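## Task

Six batteries are present and exactly two are dead. Place both dead ones, and none of the good ones, into the recycling box. At the end the box must stand upright and level and the bulb must be lit. A battery can be seated in a holder by pushing it straight down, minus end first, onto the flared top of the spring contact by the - mark. Anything that stays in place only because the robot is holding it does not count.

## Robot and tools

Robot: two six-joint arms, left_arm and right_arm, each with a parallel two-pad gripper. The names are just labels, not image sides. Occasionally a held part gets tugged or a loose object gets pushed by an outside disturbance. Nothing may leave the table.

Frame: every pose in a result uses one scene frame. Origin is on the table top midway between the arms, +z up, +x out over the table, and left_arm sits on the +y side. Positions are in metres, orientation is a wxyz quaternion. Printed hand positions can be off, more so at long reach. The gripper fingers point along its +z axis and close along its x axis; end_effector_position is the point between the pads, and the fingertips extend 17.5 mm past it. A flat block juts about 9 cm from the last joint axis toward the gripper's -y and turns with it. Turning only the last joint swings the pad midpoint on a 25 mm circle.

Tool execute_actions, argument actions: a list holding at most one item. Empty list: just report the state. {"steps": N} with no rows: a wait, N up to 300 control steps (1/30 s each), counted from the previous result, with reply time included. {"rows": [...], "steps": N}: an action of up to 15 steps (default 15); row k is applied on step k and the last row repeats. Optional pictures (boolean) toggles camera images. A refused call does nothing.

Each row is one list of 18 numbers, all within [-1, 1], covering both arms even if one stays still: left_arm first (waist, shoulder, elbow, forearm roll, wrist pitch, wrist roll, then gripper position, force_limit, speed), then the same nine for right_arm. The six joint numbers are offsets, not poses: they are measured from the joint angles in the latest result that printed them (before any such result, and in later calls of the same reply, from the angles where the action begins), never from the previous row. Scale: 1.0 equals 1.983 rad for waist and shoulder, 2.38 rad for elbow, 2.975 rad for the three wrist joints. So all zeros means return to those reference angles, not hold still. Joint ranges in rad: waist -3.491 to 3.491, shoulder -3.140 to 3.140, elbow -1.187 to 4.328, forearm roll -3.316 to 3.316, wrist pitch -3.140 to 3.140, wrist roll -3.927 to 3.927; true ends may differ by 0.010. Asking more than 0.010 past an end is refused; otherwise the joint is clipped and may report "joint sent to its limit".

Gripper numbers are absolute settings. position: +1 fully open (50 mm), about -0.65 pads touch, -1 grips until blocked. force_limit per pad: -1 about 20 N, 0 about 102 N, +1 about 185 N (actual can be ~17 % more). speed: -1 20 mm/s, 0 85 mm/s, +1 150 mm/s. To leave a gripper unchanged, repeat its last three values; 0 is a real command. New force or speed only apply once position changes by at least 0.01; to grip more gently, open first. Check object_status: 0 moving, 1 blocked while opening, 2 blocked while closing (a good grip), 3 reached target or pads met (likely empty). After a -1 force grip, status 2 can persist even if the object is gone, and on an immovable off-centre object that grip may fade within a minute. position_measured counts convert to opening as (250 - count) times 0.202 mm.

Motion limits: joint targets are rate-limited (2.62 rad/s waist and shoulder, 3.14 elbow, 3.93 wrist joints, 0.5 s to accelerate) and held within a lead of the measured angle (0.805, 0.966, 1.21 rad); if a target would move the gripper over 70 mm away, it is scaled back. Large moves therefore take several calls. The simulation keeps running while you reply; arms continue toward the last row until they settle or a step is HELD.

Result lines: the state line lists each arm's pose; Joint positions and Joint velocities give one block per arm (rad, rad/s); Flange force is the noisy outside force on the gripper including held weight, or "no reading". "joint command not followed" means the clearance check altered joint targets. HELD marks steps where a row was not sent. MOTOR HOT warns of heating from holding loads; an OVER-TEMPERATURE FAULT brakes that arm until it cools. TORQUE FAULT (joint load limit: 148 N m for waist, shoulder, elbow; 37.2 N m for wrist joints, held weight included) or FORCE FAULT (150 N on the arm) stops that arm for 10 s and it yields to contact.

Avoid: dropping or slamming objects, pushing hard, arm-to-arm collisions (can end the scene), tipping the box, knocking items off the table.

Tool zoom_image: camera (cam_head_left, cam_head_right, cam_left_wrist, cam_right_wrist, all 896x504) and region [x0, y0, x1, y1] in pixels from the top-left, at most 504 by 504; returns a closer look at that camera's latest image.

Tool finished_scene: argument scene, the current scene's number. The goal must already hold stably without the robot.

Each tool is called after "Emit:" as name(argument=value, ...), one argument or row to a line, values as JSON.

## Session

Emit:
execute_actions(
  actions=[],
)

Scene clock: 0.00 s of 8400.00 s.
left_arm: end_effector_position=(+0.3798, -0.1456, +0.2034) position_measured=3 object_status=3 end_effector_quat_wxyz=(+0.135, -0.188, +0.918, -0.322) | right_arm: end_effector_position=(+0.4023, -0.6795, +0.1882) position_measured=3 object_status=3 end_effector_quat_wxyz=(+0.094, +0.967, -0.234, +0.024)
Joint positions: left_arm=[-0.835 -0.016 -0.551  0.562 -0.408  2.17 ] | right_arm=[-0.316 -0.03  -0.277  0.197 -1.278 -1.854]
Joint velocities: left_arm=[ 0.     0.    -0.001  0.001 -0.    -0.001] | right_arm=[-0.     0.001  0.001 -0.001  0.    -0.001]
Flange force (N, the push that the arm receives, along the gripper's own x y z axes): no reading

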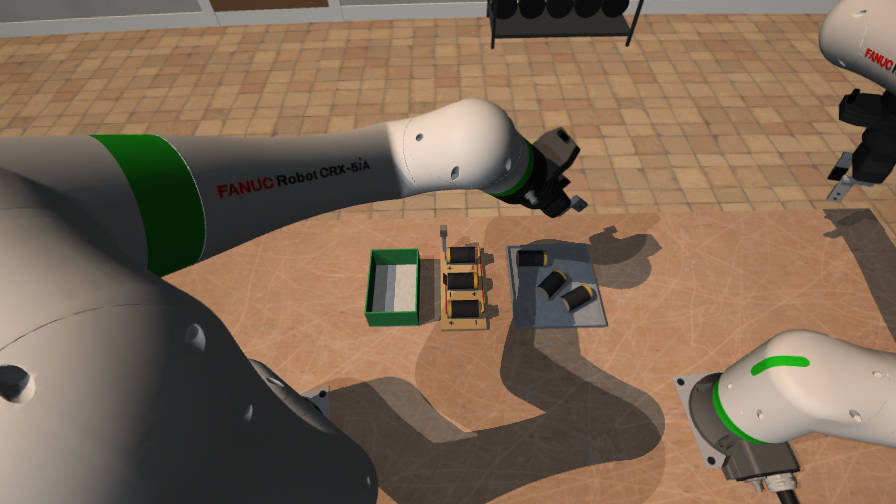

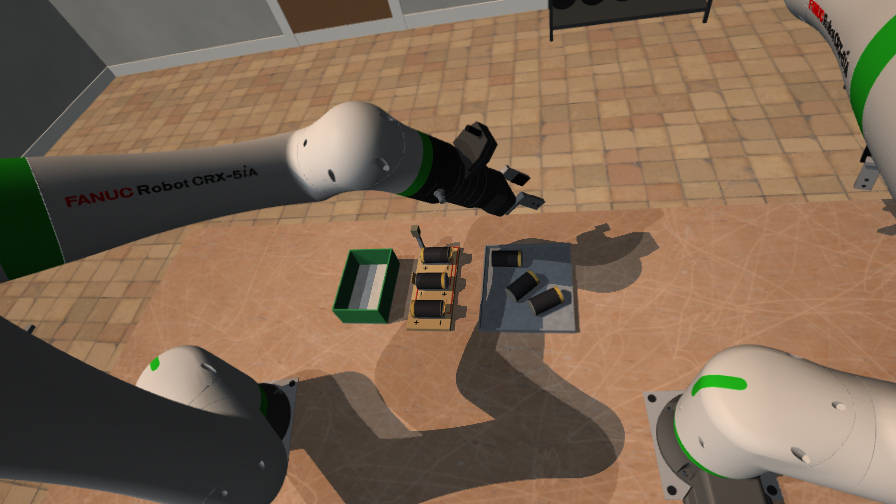

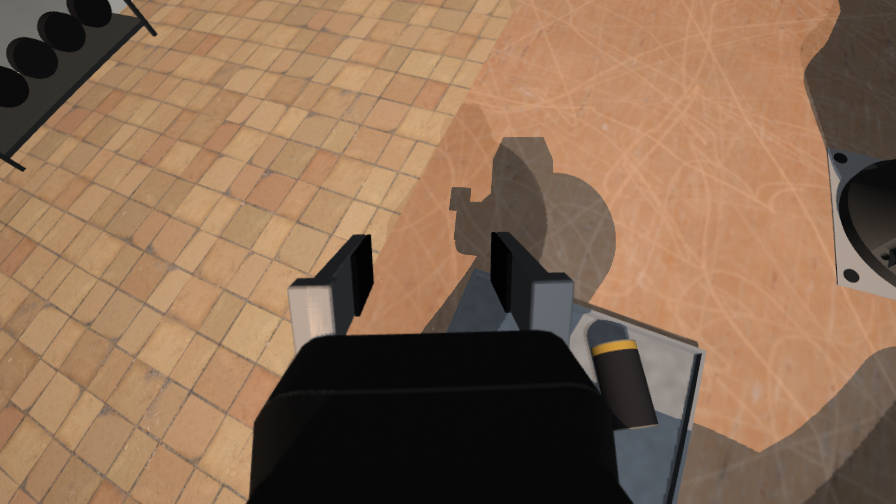

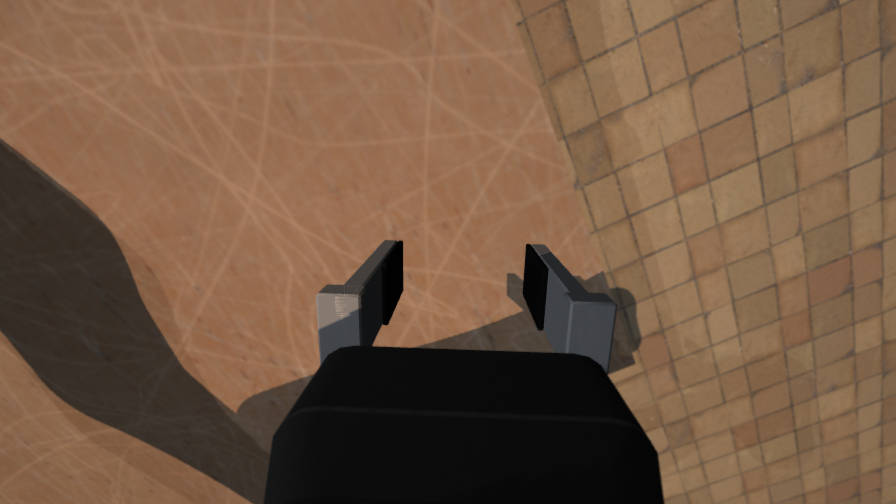

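Emit:
zoom_image(
  camera="cam_head_left",
  region=[350, 210, 620, 350],
)

Emit:
zoom_image(
  camera="cam_head_right",
  region=[320, 210, 590, 350],
)

Region (350, 210, 620, 350) of cam_head_left's 896x504 image, scaled by 1.867, with more detail than that image has; it fills the top 261 rows of this view, and the rest is white.

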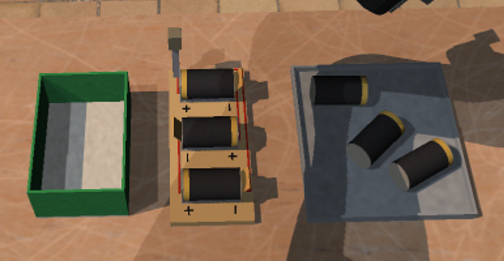

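Region (320, 210, 590, 350) of cam_head_right's 896x504 image, scaled by 1.867, with more detail than that image has; it fills the top 261 rows of this view, and the rest is white.

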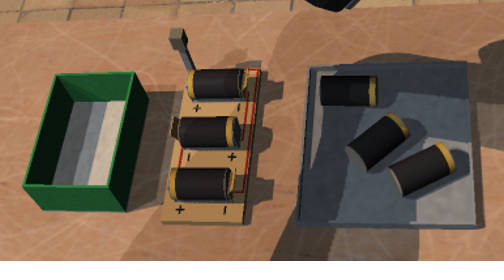

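Emit:
execute_actions(
  actions=[
    {"rows":[[0.65,0,0,0,0,0,1,0,0,0.7806,0.0533,0.1327,-0.0662,-0.086,-0.343,1,0,0]],"steps":15},
  ],
  pictures=false,
)

Emit:
execute_actions(
  actions=[
    {"steps":90},
  ],
)

Scene clock: 34.63 s of 8400.00 s.
left_arm: end_effector_position=(+0.5096, -0.0198, +0.2034) position_measured=3 object_status=3 end_effector_quat_wxyz=(+0.179, -0.314, +0.883, -0.300) | right_arm: end_effector_position=(+0.4838, -0.5351, +0.2088) position_measured=3 object_status=3 end_effector_quat_wxyz=(+0.056, +0.963, -0.263, +0.036)
Joint positions: left_arm=[-0.554 -0.016 -0.551  0.562 -0.408  2.17 ] | right_arm=[-0.006  0.005 -0.172  0.131 -1.364 -2.196]
Joint velocities: left_arm=[ 0.689  0.     0.001  0.     0.    -0.001] | right_arm=[ 0.788  0.074  0.22  -0.136 -0.176 -0.704]
Flange force (N, the push that the arm receives, along the gripper's own x y z axes): left_arm=[-1.9 -1.7 1.0] | right_arm=[6.0 2.3 2.6]
Steps of this call (steps 1 to 90: nothing new was sent; then 31.13 s passed at rest; steps 91 to 105: all 15 steps of this action). Readings (joint positions | what the end effector reports):
91: left_arm=[-0.835 -0.016 -0.551 0.562 -0.408 2.170] | right_arm=[-0.316 -0.030 -0.277 0.197 -1.278 -1.854] | left_arm position_measured=3 object_status=3 | right_arm position_measured=3 object_status=3
92: left_arm=[-0.832 -0.016 -0.551 0.562 -0.408 2.170] | right_arm=[-0.313 -0.030 -0.277 0.197 -1.279 -1.857] | left_arm position_measured=3 object_status=3 | right_arm position_measured=3 object_status=3
94: left_arm=[-0.809 -0.016 -0.551 0.562 -0.408 2.170] | right_arm=[-0.291 -0.027 -0.268 0.191 -1.286 -1.886] | left_arm position_measured=3 object_status=3 | right_arm position_measured=3 object_status=3
98: left_arm=[-0.717 -0.016 -0.551 0.562 -0.408 2.170] | right_arm=[-0.191 -0.014 -0.230 0.168 -1.317 -2.007] | left_arm position_measured=3 object_status=3 | right_arm position_measured=3 object_status=3
105: the state above

Scene clock: 37.63 s of 8400.00 s.
left_arm: end_effector_position=(+0.6071, +0.5969, +0.2034) position_measured=3 object_status=3 end_effector_quat_wxyz=(-0.301, +0.702, -0.621, +0.176) | right_arm: end_effector_position=(+0.2684, +0.0201, +0.2498) position_measured=3 object_status=3 end_effector_quat_wxyz=(+0.000, +1.000, +0.001, +0.000)
Joint positions: left_arm=[ 0.455 -0.016 -0.551  0.562 -0.408  2.17 ] | right_arm=[ 1.232  0.076  0.038  0.    -1.534 -2.875]
Joint velocities: left_arm=[ 0.     0.     0.    -0.002  0.     0.001] | right_arm=[-0.    -0.001 -0.002 -0.001  0.     0.001]
Flange force (N, the push that the arm receives, along the gripper's own x y z axes): left_arm=[-0.4 -1.3 -0.9] | right_arm=[3.9 -4.0 -0.1]
Steps of this call (steps 1 to 75: the robot went on to your last target; steps 76 to 90: nothing new was sent). Readings (joint positions | what the end effector reports):
1: left_arm=[-0.531 -0.016 -0.551 0.562 -0.408 2.170] | right_arm=[0.020 0.008 -0.164 0.127 -1.370 -2.219] | left_arm position_measured=3 object_status=3 | right_arm position_measured=3 object_status=3
2: left_arm=[-0.507 -0.016 -0.551 0.562 -0.408 2.170] | right_arm=[0.047 0.010 -0.157 0.123 -1.375 -2.242] | left_arm position_measured=3 object_status=3 | right_arm position_measured=3 object_status=3
4: left_arm=[-0.461 -0.016 -0.551 0.562 -0.408 2.170] | right_arm=[0.101 0.014 -0.144 0.114 -1.386 -2.285] | left_arm position_measured=3 object_status=3 | right_arm position_measured=3 object_status=3
8: left_arm=[-0.367 -0.016 -0.551 0.562 -0.408 2.170] | right_arm=[0.208 0.023 -0.120 0.099 -1.406 -2.364] | left_arm position_measured=3 object_status=3 | right_arm position_measured=3 object_status=3
90: the state above
All arms were judged still, so your last target was given up. Only a new action makes them travel on or press farther. Fingers that are still opening or closing keep moving.

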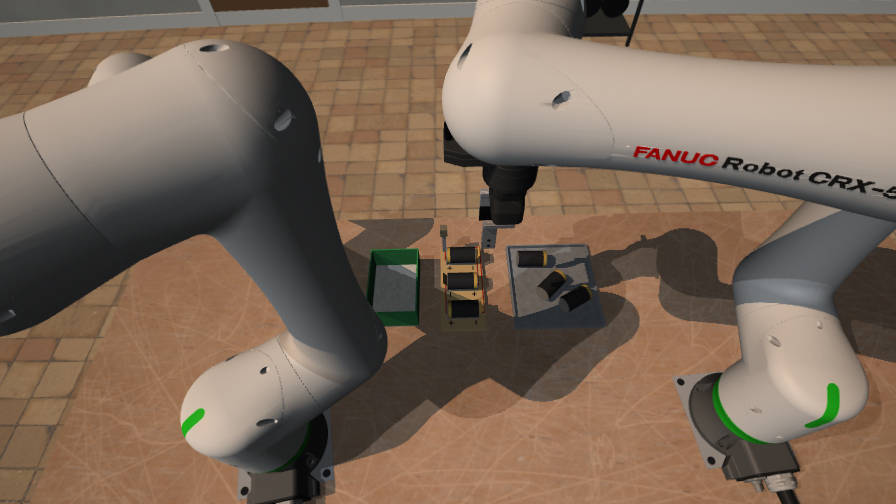

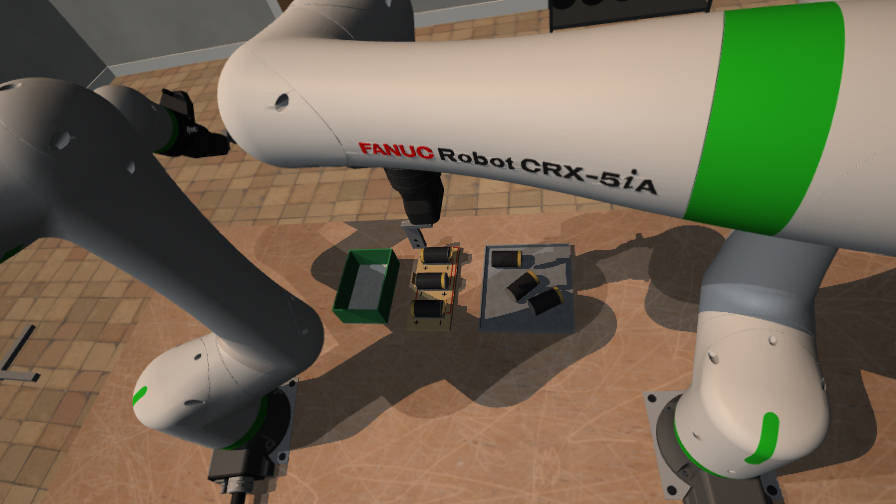

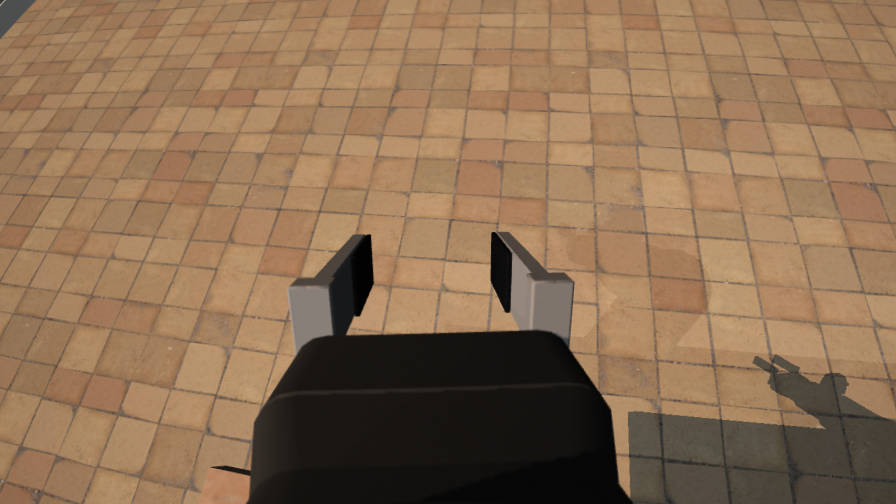

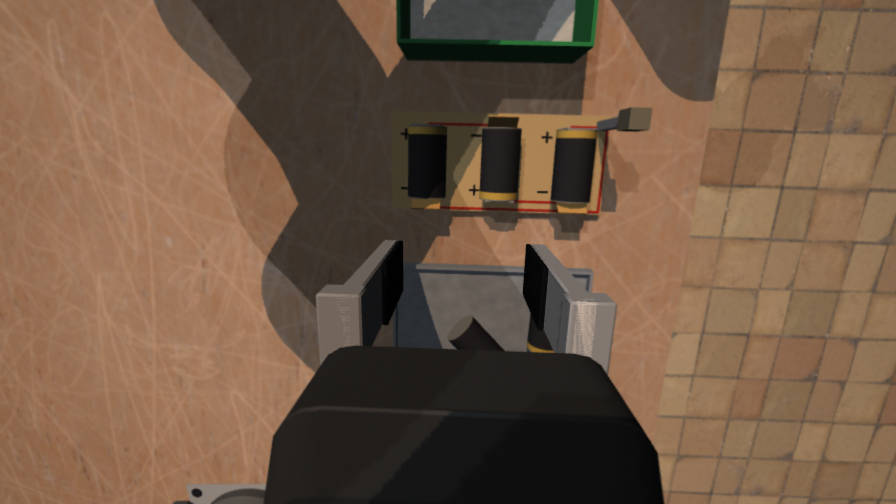

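Emit:
execute_actions(
  actions=[
    {"rows":[[0,0,0,0,0,0,1,0,0,-0.0276,0.0844,-0.0478,0,0.0949,0.0185,1,0,0]],"steps":15},
  ],
  pictures=false,
)

Emit:
execute_actions(
  actions=[
    {"steps":15},
  ],
)

Scene clock: 51.60 s of 8400.00 s.
left_arm: end_effector_position=(+0.6071, +0.5969, +0.2034) position_measured=3 object_status=3 end_effector_quat_wxyz=(-0.301, +0.702, -0.621, +0.176) | right_arm: end_effector_position=(+0.3052, +0.0505, +0.1206) position_measured=3 object_status=3 end_effector_quat_wxyz=(-0.000, +1.000, +0.001, +0.000)
Joint positions: left_arm=[ 0.455 -0.016 -0.551  0.562 -0.408  2.17 ] | right_arm=[ 1.177  0.243 -0.075  0.    -1.252 -2.82 ]
Joint velocities: left_arm=[-0.    -0.    -0.     0.001  0.     0.001] | right_arm=[-0.001  0.001 -0.001 -0.001  0.005  0.   ]
Flange force (N, the push that the arm receives, along the gripper's own x y z axes): left_arm=[-0.3 -1.3 0.8] | right_arm=[0.5 5.1 -6.1]
Steps of this call (steps 1 to 90: nothing new was sent; then 10.47 s passed at rest; steps 91 to 105: all 15 steps of this action). Readings (joint positions | what the end effector reports):
91: left_arm=[0.455 -0.016 -0.551 0.562 -0.408 2.170] | right_arm=[1.232 0.076 0.038 0.000 -1.534 -2.875] | left_arm position_measured=3 object_status=3 | right_arm position_measured=3 object_status=3
92: left_arm=[0.455 -0.016 -0.551 0.562 -0.408 2.170] | right_arm=[1.232 0.078 0.037 0.000 -1.530 -2.875] | left_arm position_measured=3 object_status=3 | right_arm position_measured=3 object_status=3
94: left_arm=[0.455 -0.016 -0.551 0.562 -0.408 2.170] | right_arm=[1.225 0.098 0.023 0.000 -1.496 -2.868] | left_arm position_measured=3 object_status=3 | right_arm position_measured=3 object_status=3
98: left_arm=[0.455 -0.016 -0.551 0.562 -0.408 2.170] | right_arm=[1.200 0.175 -0.029 0.000 -1.368 -2.843] | left_arm position_measured=3 object_status=3 | right_arm position_measured=3 object_status=3
105: the state above

Scene clock: 52.10 s of 8400.00 s.
left_arm: end_effector_position=(+0.6071, +0.5969, +0.2034) position_measured=3 object_status=3 end_effector_quat_wxyz=(-0.301, +0.702, -0.621, +0.176) | right_arm: end_effector_position=(+0.3052, +0.0504, +0.1204) position_measured=3 object_status=3 end_effector_quat_wxyz=(-0.000, +1.000, +0.001, +0.000)
Joint positions: left_arm=[ 0.455 -0.016 -0.551  0.562 -0.408  2.17 ] | right_arm=[ 1.177  0.243 -0.075  0.    -1.252 -2.82 ]
Joint velocities: left_arm=[ 0.    -0.    -0.002  0.    -0.    -0.   ] | right_arm=[ 0.    -0.001 -0.001  0.     0.     0.001]
Flange force (N, the push that the arm receives, along the gripper's own x y z axes): left_arm=[-0.8 -1.2 -0.2] | right_arm=[3.6 -1.4 0.5]
Steps of this call (steps 1 to 15: the robot went on to your last target). Readings (joint positions | what the end effector reports):
1: left_arm=[0.455 -0.016 -0.551 0.562 -0.408 2.170] | right_arm=[1.177 0.243 -0.075 0.000 -1.252 -2.820] | left_arm position_measured=3 object_status=3 | right_arm position_measured=3 object_status=3
2: left_arm=[0.455 -0.016 -0.551 0.562 -0.408 2.170] | right_arm=[1.177 0.243 -0.075 0.000 -1.252 -2.820] | left_arm position_measured=3 object_status=3 | right_arm position_measured=3 object_status=3
4: left_arm=[0.455 -0.016 -0.551 0.562 -0.408 2.170] | right_arm=[1.177 0.243 -0.075 0.000 -1.252 -2.820] | left_arm position_measured=3 object_status=3 | right_arm position_measured=3 object_status=3
8: left_arm=[0.455 -0.016 -0.551 0.562 -0.408 2.170] | right_arm=[1.177 0.243 -0.075 0.000 -1.252 -2.820] | left_arm position_measured=3 object_status=3 | right_arm position_measured=3 object_status=3
15: the state above
All arms were judged still, so your last target was given up. Only a new action makes them travel on or press farther. Fingers that are still opening or closing keep moving.

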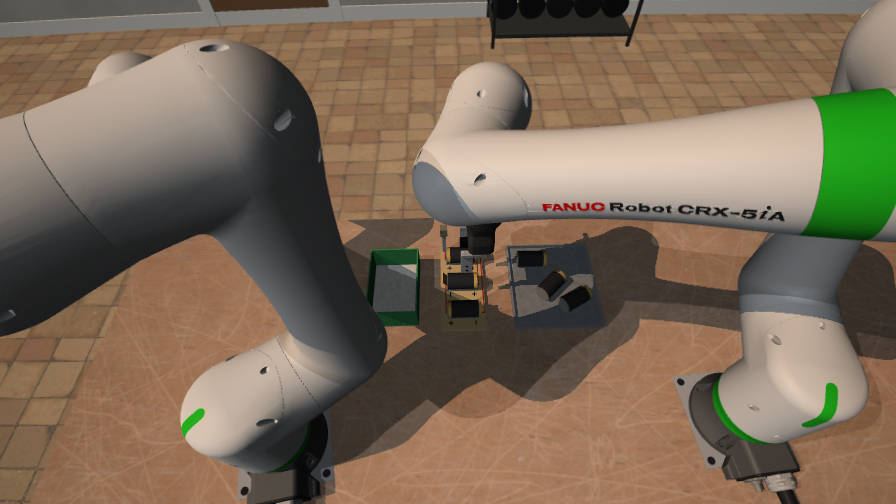

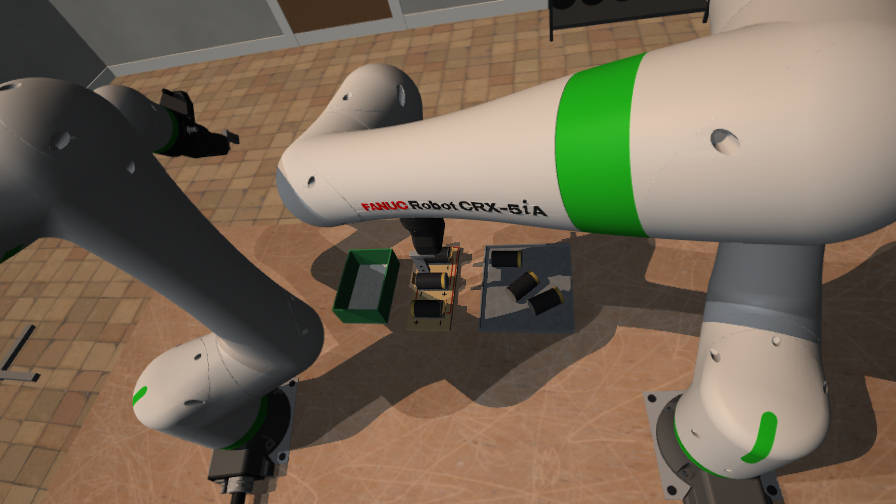

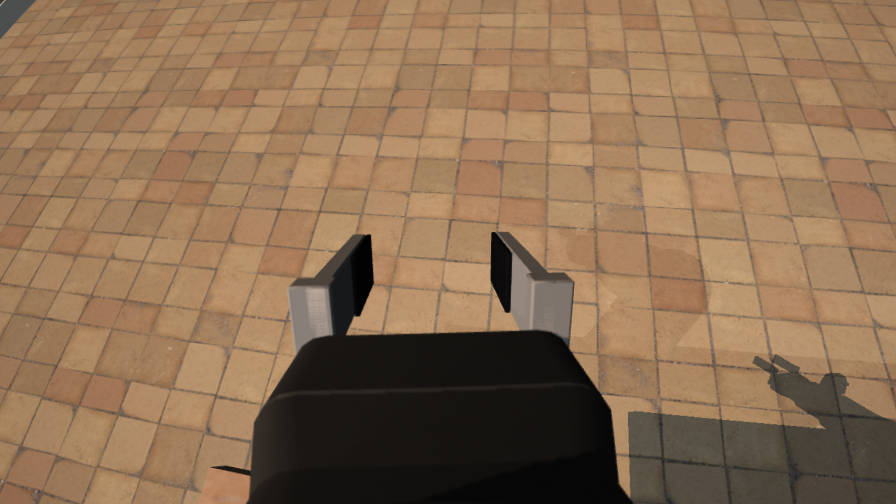

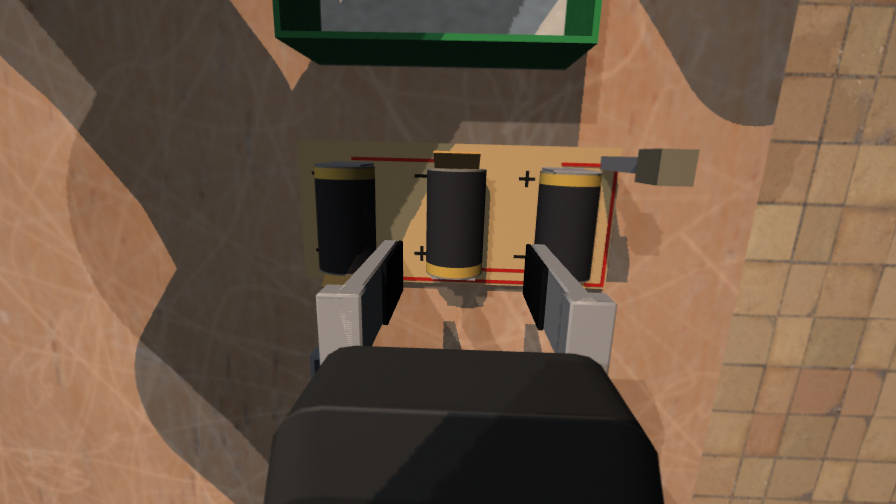

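Emit:
execute_actions(
  actions=[
    {"rows":[[0,0,0,0,0,0,1,0,0,0.0048,0.0198,-0.0323,0,0.0387,-0.0132,1,0,0]],"steps":15},
  ],
)

Scene clock: 58.03 s of 8400.00 s.
left_arm: end_effector_position=(+0.6071, +0.5969, +0.2034) position_measured=3 object_status=3 end_effector_quat_wxyz=(-0.301, +0.702, -0.621, +0.176) | right_arm: end_effector_position=(+0.3008, +0.0501, +0.0697) position_measured=3 object_status=3 end_effector_quat_wxyz=(+0.000, +1.000, -0.014, +0.000)
Joint positions: left_arm=[ 0.455 -0.016 -0.551  0.562 -0.408  2.17 ] | right_arm=[ 1.187  0.282 -0.152  0.    -1.137 -2.859]
Joint velocities: left_arm=[0.    0.    0.001 0.001 0.001 0.001] | right_arm=[ 0.     0.    -0.001 -0.001 -0.001  0.   ]
Flange force (N, the push that the arm receives, along the gripper's own x y z axes): left_arm=[-0.8 -1.7 -0.5] | right_arm=[2.2 0.6 1.6]
Steps of this call (steps 1 to 90: nothing new was sent; then 2.43 s passed at rest; steps 91 to 105: all 15 steps of this action). Readings (joint positions | what the end effector reports):
91: left_arm=[0.455 -0.016 -0.551 0.562 -0.408 2.170] | right_arm=[1.177 0.243 -0.075 0.000 -1.252 -2.820] | left_arm position_measured=3 object_status=3 | right_arm position_measured=3 object_status=3
92: left_arm=[0.455 -0.016 -0.551 0.562 -0.408 2.170] | right_arm=[1.178 0.244 -0.078 0.001 -1.247 -2.820] | left_arm position_measured=3 object_status=3 | right_arm position_measured=3 object_status=3
94: left_arm=[0.455 -0.016 -0.551 0.562 -0.408 2.170] | right_arm=[1.180 0.256 -0.101 0.001 -1.214 -2.832] | left_arm position_measured=3 object_status=3 | right_arm position_measured=3 object_status=3
98: left_arm=[0.455 -0.016 -0.551 0.562 -0.408 2.170] | right_arm=[1.187 0.282 -0.151 0.000 -1.139 -2.858] | left_arm position_measured=3 object_status=3 | right_arm position_measured=3 object_status=3
105: the state above

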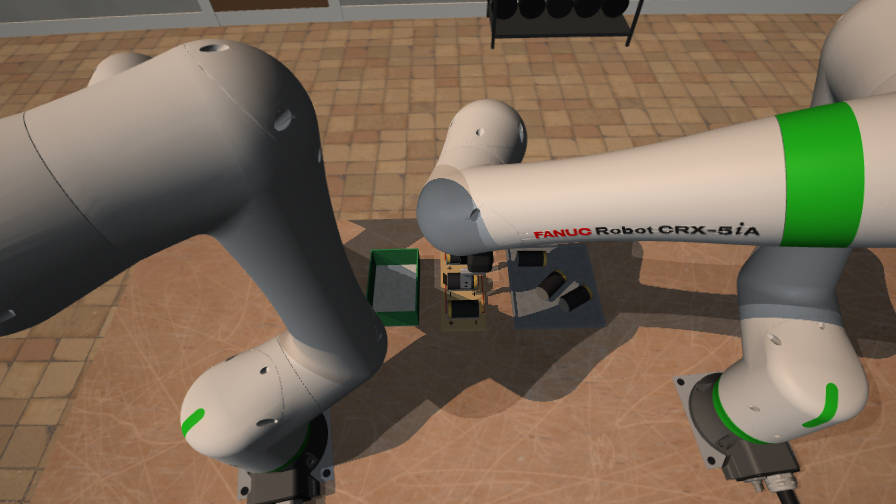

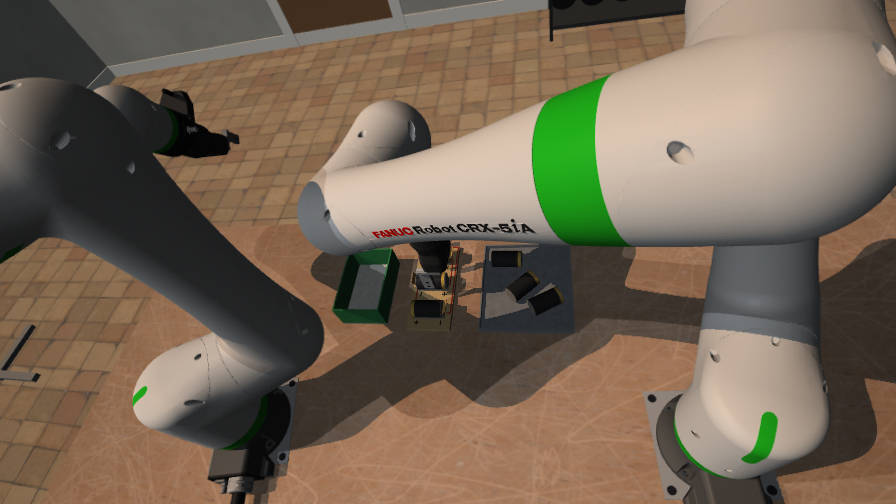

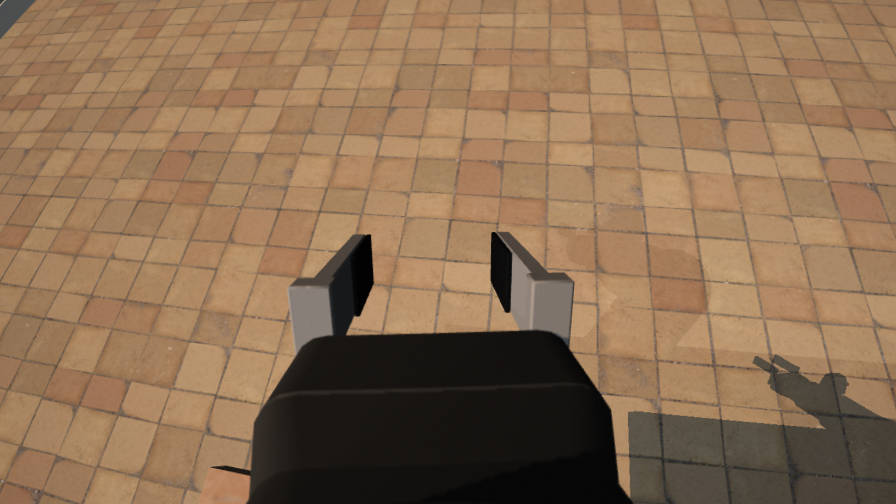

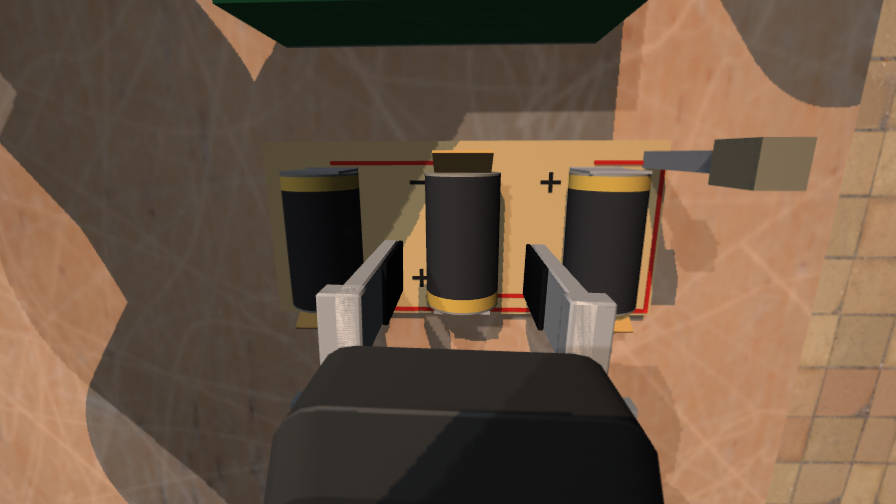

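Emit:
execute_actions(
  actions=[
    {"rows":[[0,0,0,0,0,0,1,0,0,0.0019,0.0267,-0.0089,0,0.025,0.0085,1,0,0]],"steps":15},
  ],
)

Scene clock: 66.93 s of 8400.00 s.
left_arm: end_effector_position=(+0.6071, +0.5969, +0.2034) position_measured=3 object_status=3 end_effector_quat_wxyz=(-0.301, +0.702, -0.621, +0.176) | right_arm: end_effector_position=(+0.3002, +0.0572, +0.0348) position_measured=3 object_status=3 end_effector_quat_wxyz=(+0.000, +1.000, +0.000, +0.000)
Joint positions: left_arm=[ 0.455 -0.016 -0.551  0.562 -0.408  2.17 ] | right_arm=[ 1.191  0.335 -0.173  0.    -1.062 -2.834]
Joint velocities: left_arm=[ 0.    -0.    -0.     0.001 -0.    -0.002] | right_arm=[ 0.    -0.     0.     0.002  0.     0.   ]
Flange force (N, the push that the arm receives, along the gripper's own x y z axes): left_arm=[-0.3 -1.4 0.4] | right_arm=[1.1 -1.7 3.4]
Steps of this call (steps 1 to 15: the robot went on to your last target; steps 16 to 90: nothing new was sent; then 5.40 s passed at rest; steps 91 to 105: all 15 steps of this action). Readings (joint positions | what the end effector reports):
91: left_arm=[0.455 -0.016 -0.551 0.562 -0.408 2.170] | right_arm=[1.187 0.282 -0.152 0.000 -1.137 -2.859] | left_arm position_measured=3 object_status=3 | right_arm position_measured=3 object_status=3
92: left_arm=[0.455 -0.016 -0.551 0.562 -0.408 2.170] | right_arm=[1.187 0.284 -0.153 0.001 -1.133 -2.858] | left_arm position_measured=3 object_status=3 | right_arm position_measured=3 object_status=3
94: left_arm=[0.455 -0.016 -0.551 0.562 -0.408 2.170] | right_arm=[1.189 0.306 -0.162 0.001 -1.102 -2.848] | left_arm position_measured=3 object_status=3 | right_arm position_measured=3 object_status=3
98: left_arm=[0.455 -0.016 -0.551 0.562 -0.408 2.170] | right_arm=[1.191 0.335 -0.173 0.000 -1.063 -2.834] | left_arm position_measured=3 object_status=3 | right_arm position_measured=3 object_status=3
105: the state above

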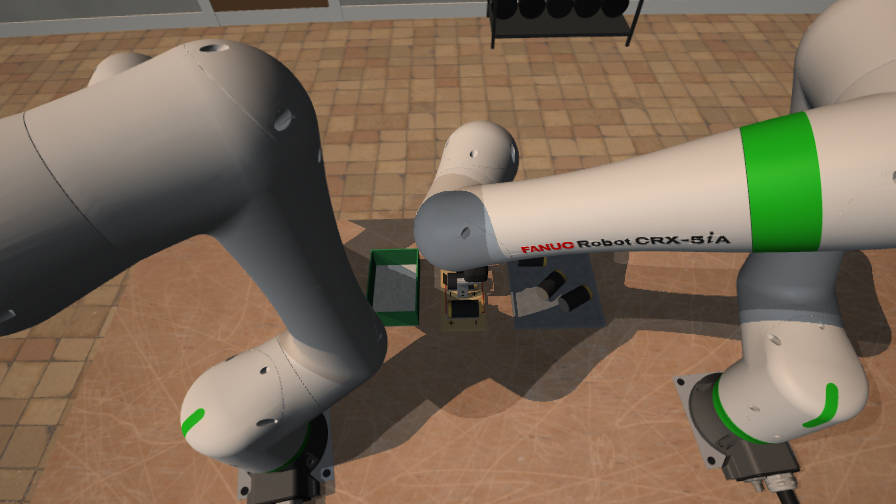

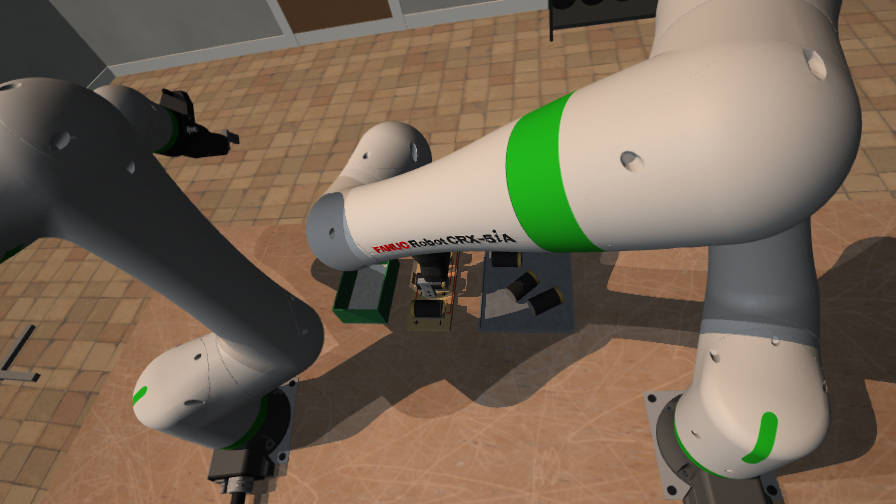

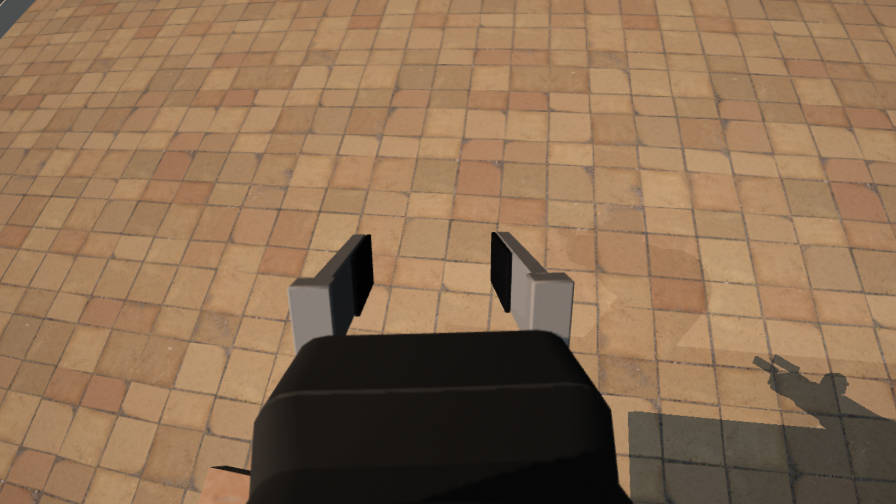

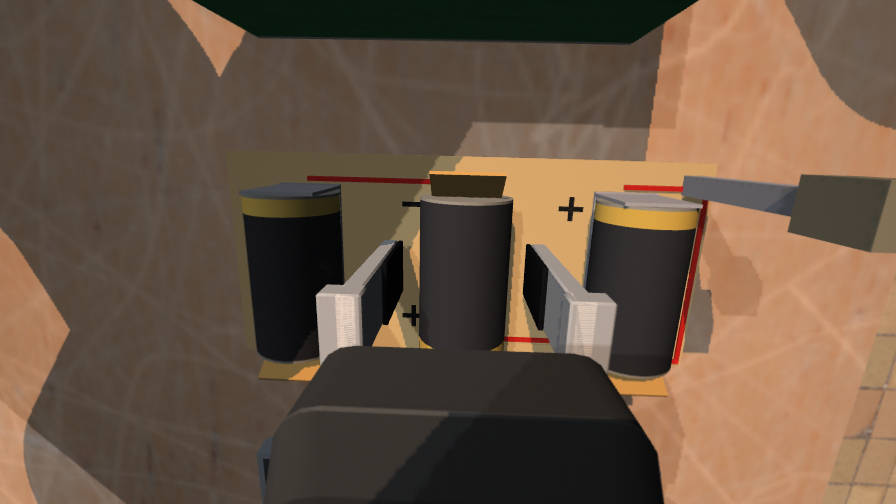

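Emit:
execute_actions(
  actions=[
    {"rows":[[0,0,0,0,0,0,1,0,0,0,0,0,0,0,0,-1,-0.4,-0.3]],"steps":15},
  ],
  pictures=false,
)

Scene clock: 69.40 s of 8400.00 s.
left_arm: end_effector_position=(+0.6071, +0.5969, +0.2034) position_measured=3 object_status=3 end_effector_quat_wxyz=(-0.301, +0.702, -0.621, +0.176) | right_arm: end_effector_position=(+0.3003, +0.0571, +0.0347) position_measured=91 object_status=2 end_effector_quat_wxyz=(+0.000, +1.000, +0.000, +0.000)
Joint positions: left_arm=[ 0.455 -0.016 -0.551  0.562 -0.408  2.17 ] | right_arm=[ 1.191  0.335 -0.173  0.    -1.062 -2.834]
Joint velocities: left_arm=[-0.    -0.    -0.     0.002 -0.001  0.001] | right_arm=[-0.    -0.     0.     0.001  0.     0.002]
Flange force (N, the push that the arm receives, along the gripper's own x y z axes): left_arm=[-0.4 -0.7 -0.4] | right_arm=[4.5 -1.9 2.2]
Steps of this call (steps 1 to 15: the robot went on to your last target; steps 16 to 59: nothing new was sent; steps 60 to 74: all 15 steps of this action). Readings (joint positions | what the end effector reports):
60: left_arm=[0.455 -0.016 -0.551 0.562 -0.408 2.170] | right_arm=[1.191 0.335 -0.173 0.000 -1.062 -2.834] | left_arm position_measured=3 object_status=3 | right_arm position_measured=7 object_status=0
61: left_arm=[0.455 -0.016 -0.551 0.562 -0.408 2.170] | right_arm=[1.191 0.335 -0.173 0.000 -1.062 -2.834] | left_arm position_measured=3 object_status=3 | right_arm position_measured=18 object_status=0
63: left_arm=[0.455 -0.016 -0.551 0.562 -0.408 2.170] | right_arm=[1.191 0.335 -0.173 0.000 -1.062 -2.834] | left_arm position_measured=3 object_status=3 | right_arm position_measured=39 object_status=0
67: left_arm=[0.455 -0.016 -0.551 0.562 -0.408 2.170] | right_arm=[1.191 0.335 -0.173 0.000 -1.062 -2.834] | left_arm position_measured=3 object_status=3 | right_arm position_measured=82 object_status=0
74: the state above

Emit:
execute_actions(
  actions=[
    {"rows":[[0,0,0,0,0,0,1,0,0,0,-0.002,0.0016,0,-0.0027,0,-1,-0.4,-0.3],[0,0,0,0,0,0,1,0,0,0,-0.004,0.0032,0,-0.0054,0,-1,-0.4,-0.3],[0,0,0,0,0,0,1,0,0,0,-0.006,0.0049,0,-0.0081,0,-1,-0.4,-0.3],[0,0,0,0,0,0,1,0,0,0,-0.008,0.0066,0,-0.0108,0,-1,-0.4,-0.3],[0,0,0,0,0,0,1,0,0,0,-0.011,0.0092,0,-0.0149,0,-1,-0.4,-0.3],[0,0,0,0,0,0,1,0,0,0,-0.014,0.0119,0,-0.019,0,-1,-0.4,-0.3],[0,0,0,0,0,0,1,0,0,0,-0.017,0.0146,0,-0.0232,0,-1,-0.4,-0.3],[0,0,0,0,0,0,1,0,0,0,-0.02,0.0175,0,-0.0275,0,-1,-0.4,-0.3],[0,0,0,0,0,0,1,0,0,0,-0.023,0.0204,0,-0.0319,0,-1,-0.4,-0.3],[0,0,0,0,0,0,1,0,0,0,-0.026,0.0234,0,-0.0363,0,-1,-0.4,-0.3],[0,0,0,0,0,0,1,0,0,0,-0.0296,0.0271,0,-0.0417,0,-1,-0.4,-0.3]],"steps":15},
  ],
)

Scene clock: 77.47 s of 8400.00 s.
left_arm: end_effector_position=(+0.6071, +0.5969, +0.2034) position_measured=3 object_status=3 end_effector_quat_wxyz=(-0.301, +0.702, -0.621, +0.176) | right_arm: end_effector_position=(+0.3002, +0.0569, +0.0896) position_measured=91 object_status=2 end_effector_quat_wxyz=(+0.001, +1.000, +0.000, +0.000)
Joint positions: left_arm=[ 0.455 -0.016 -0.551  0.562 -0.408  2.17 ] | right_arm=[ 1.191  0.277 -0.109  0.001 -1.186 -2.834]
Joint velocities: left_arm=[ 0.     0.    -0.003 -0.001  0.    -0.001] | right_arm=[-0.001  0.     0.001 -0.    -0.021 -0.   ]
Flange force (N, the push that the arm receives, along the gripper's own x y z axes): left_arm=[-0.2 -2.0 0.4] | right_arm=[2.4 1.1 -8.8]
Steps of this call (steps 1 to 15: the robot went on to your last target; steps 16 to 90: nothing new was sent; then 4.57 s passed at rest; steps 91 to 105: all 15 steps of this action). Readings (joint positions | what the end effector reports):
91: left_arm=[0.455 -0.016 -0.551 0.562 -0.408 2.170] | right_arm=[1.191 0.335 -0.173 0.000 -1.062 -2.834] | left_arm position_measured=3 object_status=3 | right_arm position_measured=91 object_status=2
92: left_arm=[0.455 -0.016 -0.551 0.562 -0.408 2.170] | right_arm=[1.191 0.334 -0.172 0.000 -1.065 -2.834] | left_arm position_measured=3 object_status=3 | right_arm position_measured=91 object_status=2
94: left_arm=[0.455 -0.016 -0.551 0.562 -0.408 2.170] | right_arm=[1.191 0.327 -0.166 0.000 -1.078 -2.834] | left_arm position_measured=3 object_status=3 | right_arm position_measured=91 object_status=2
98: left_arm=[0.455 -0.016 -0.551 0.562 -0.408 2.170] | right_arm=[1.191 0.309 -0.147 0.000 -1.116 -2.834] | left_arm position_measured=3 object_status=3 | right_arm position_measured=91 object_status=2
105: the state above

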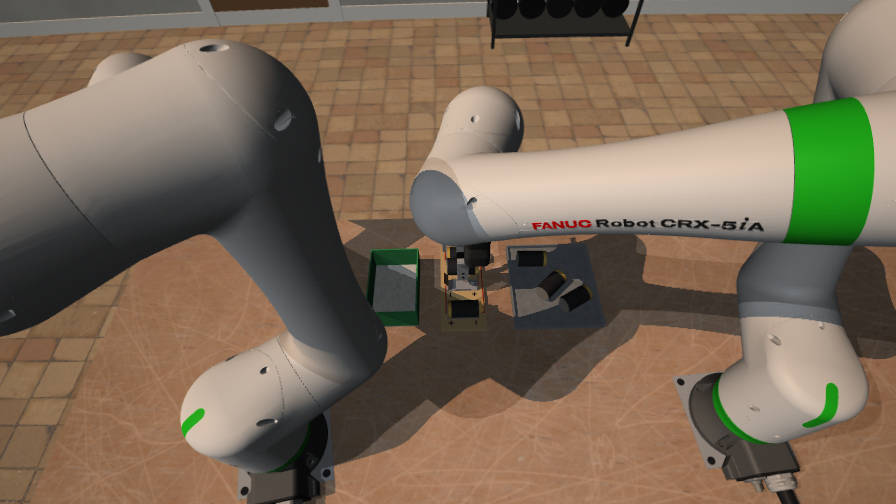

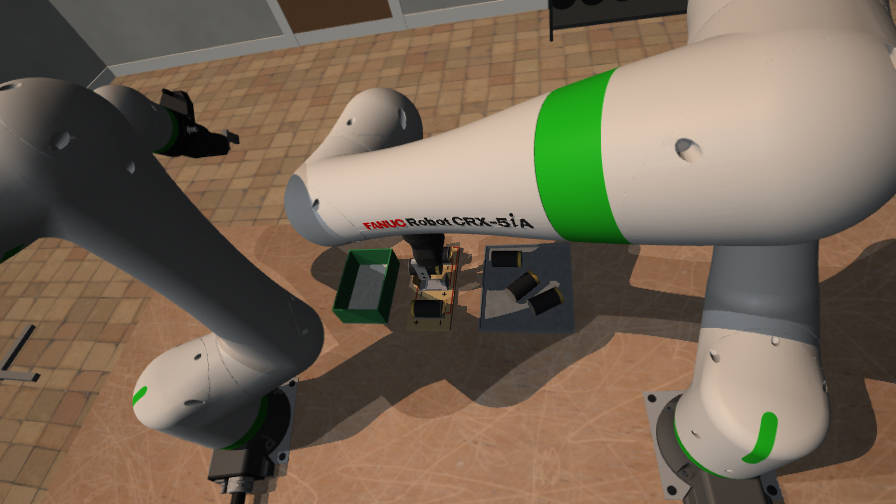

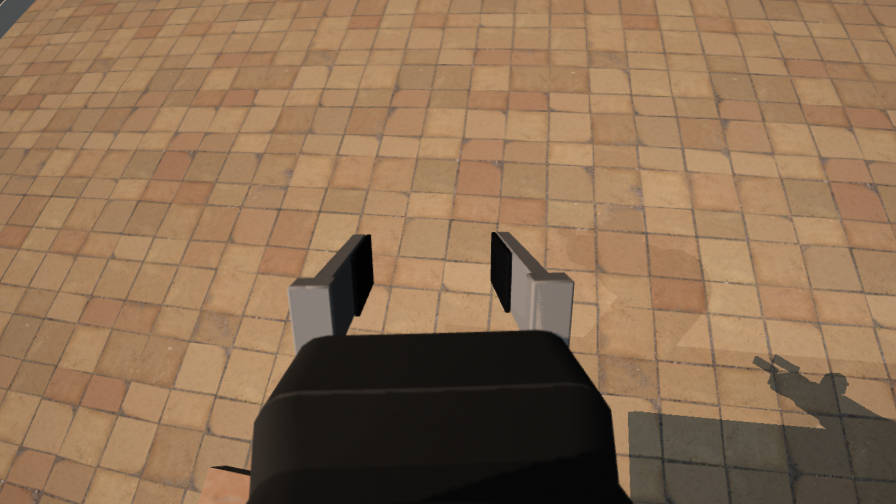

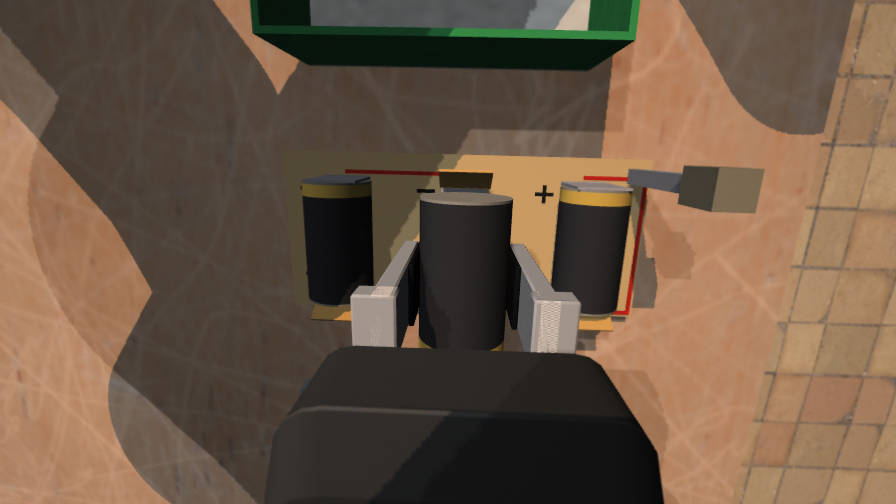

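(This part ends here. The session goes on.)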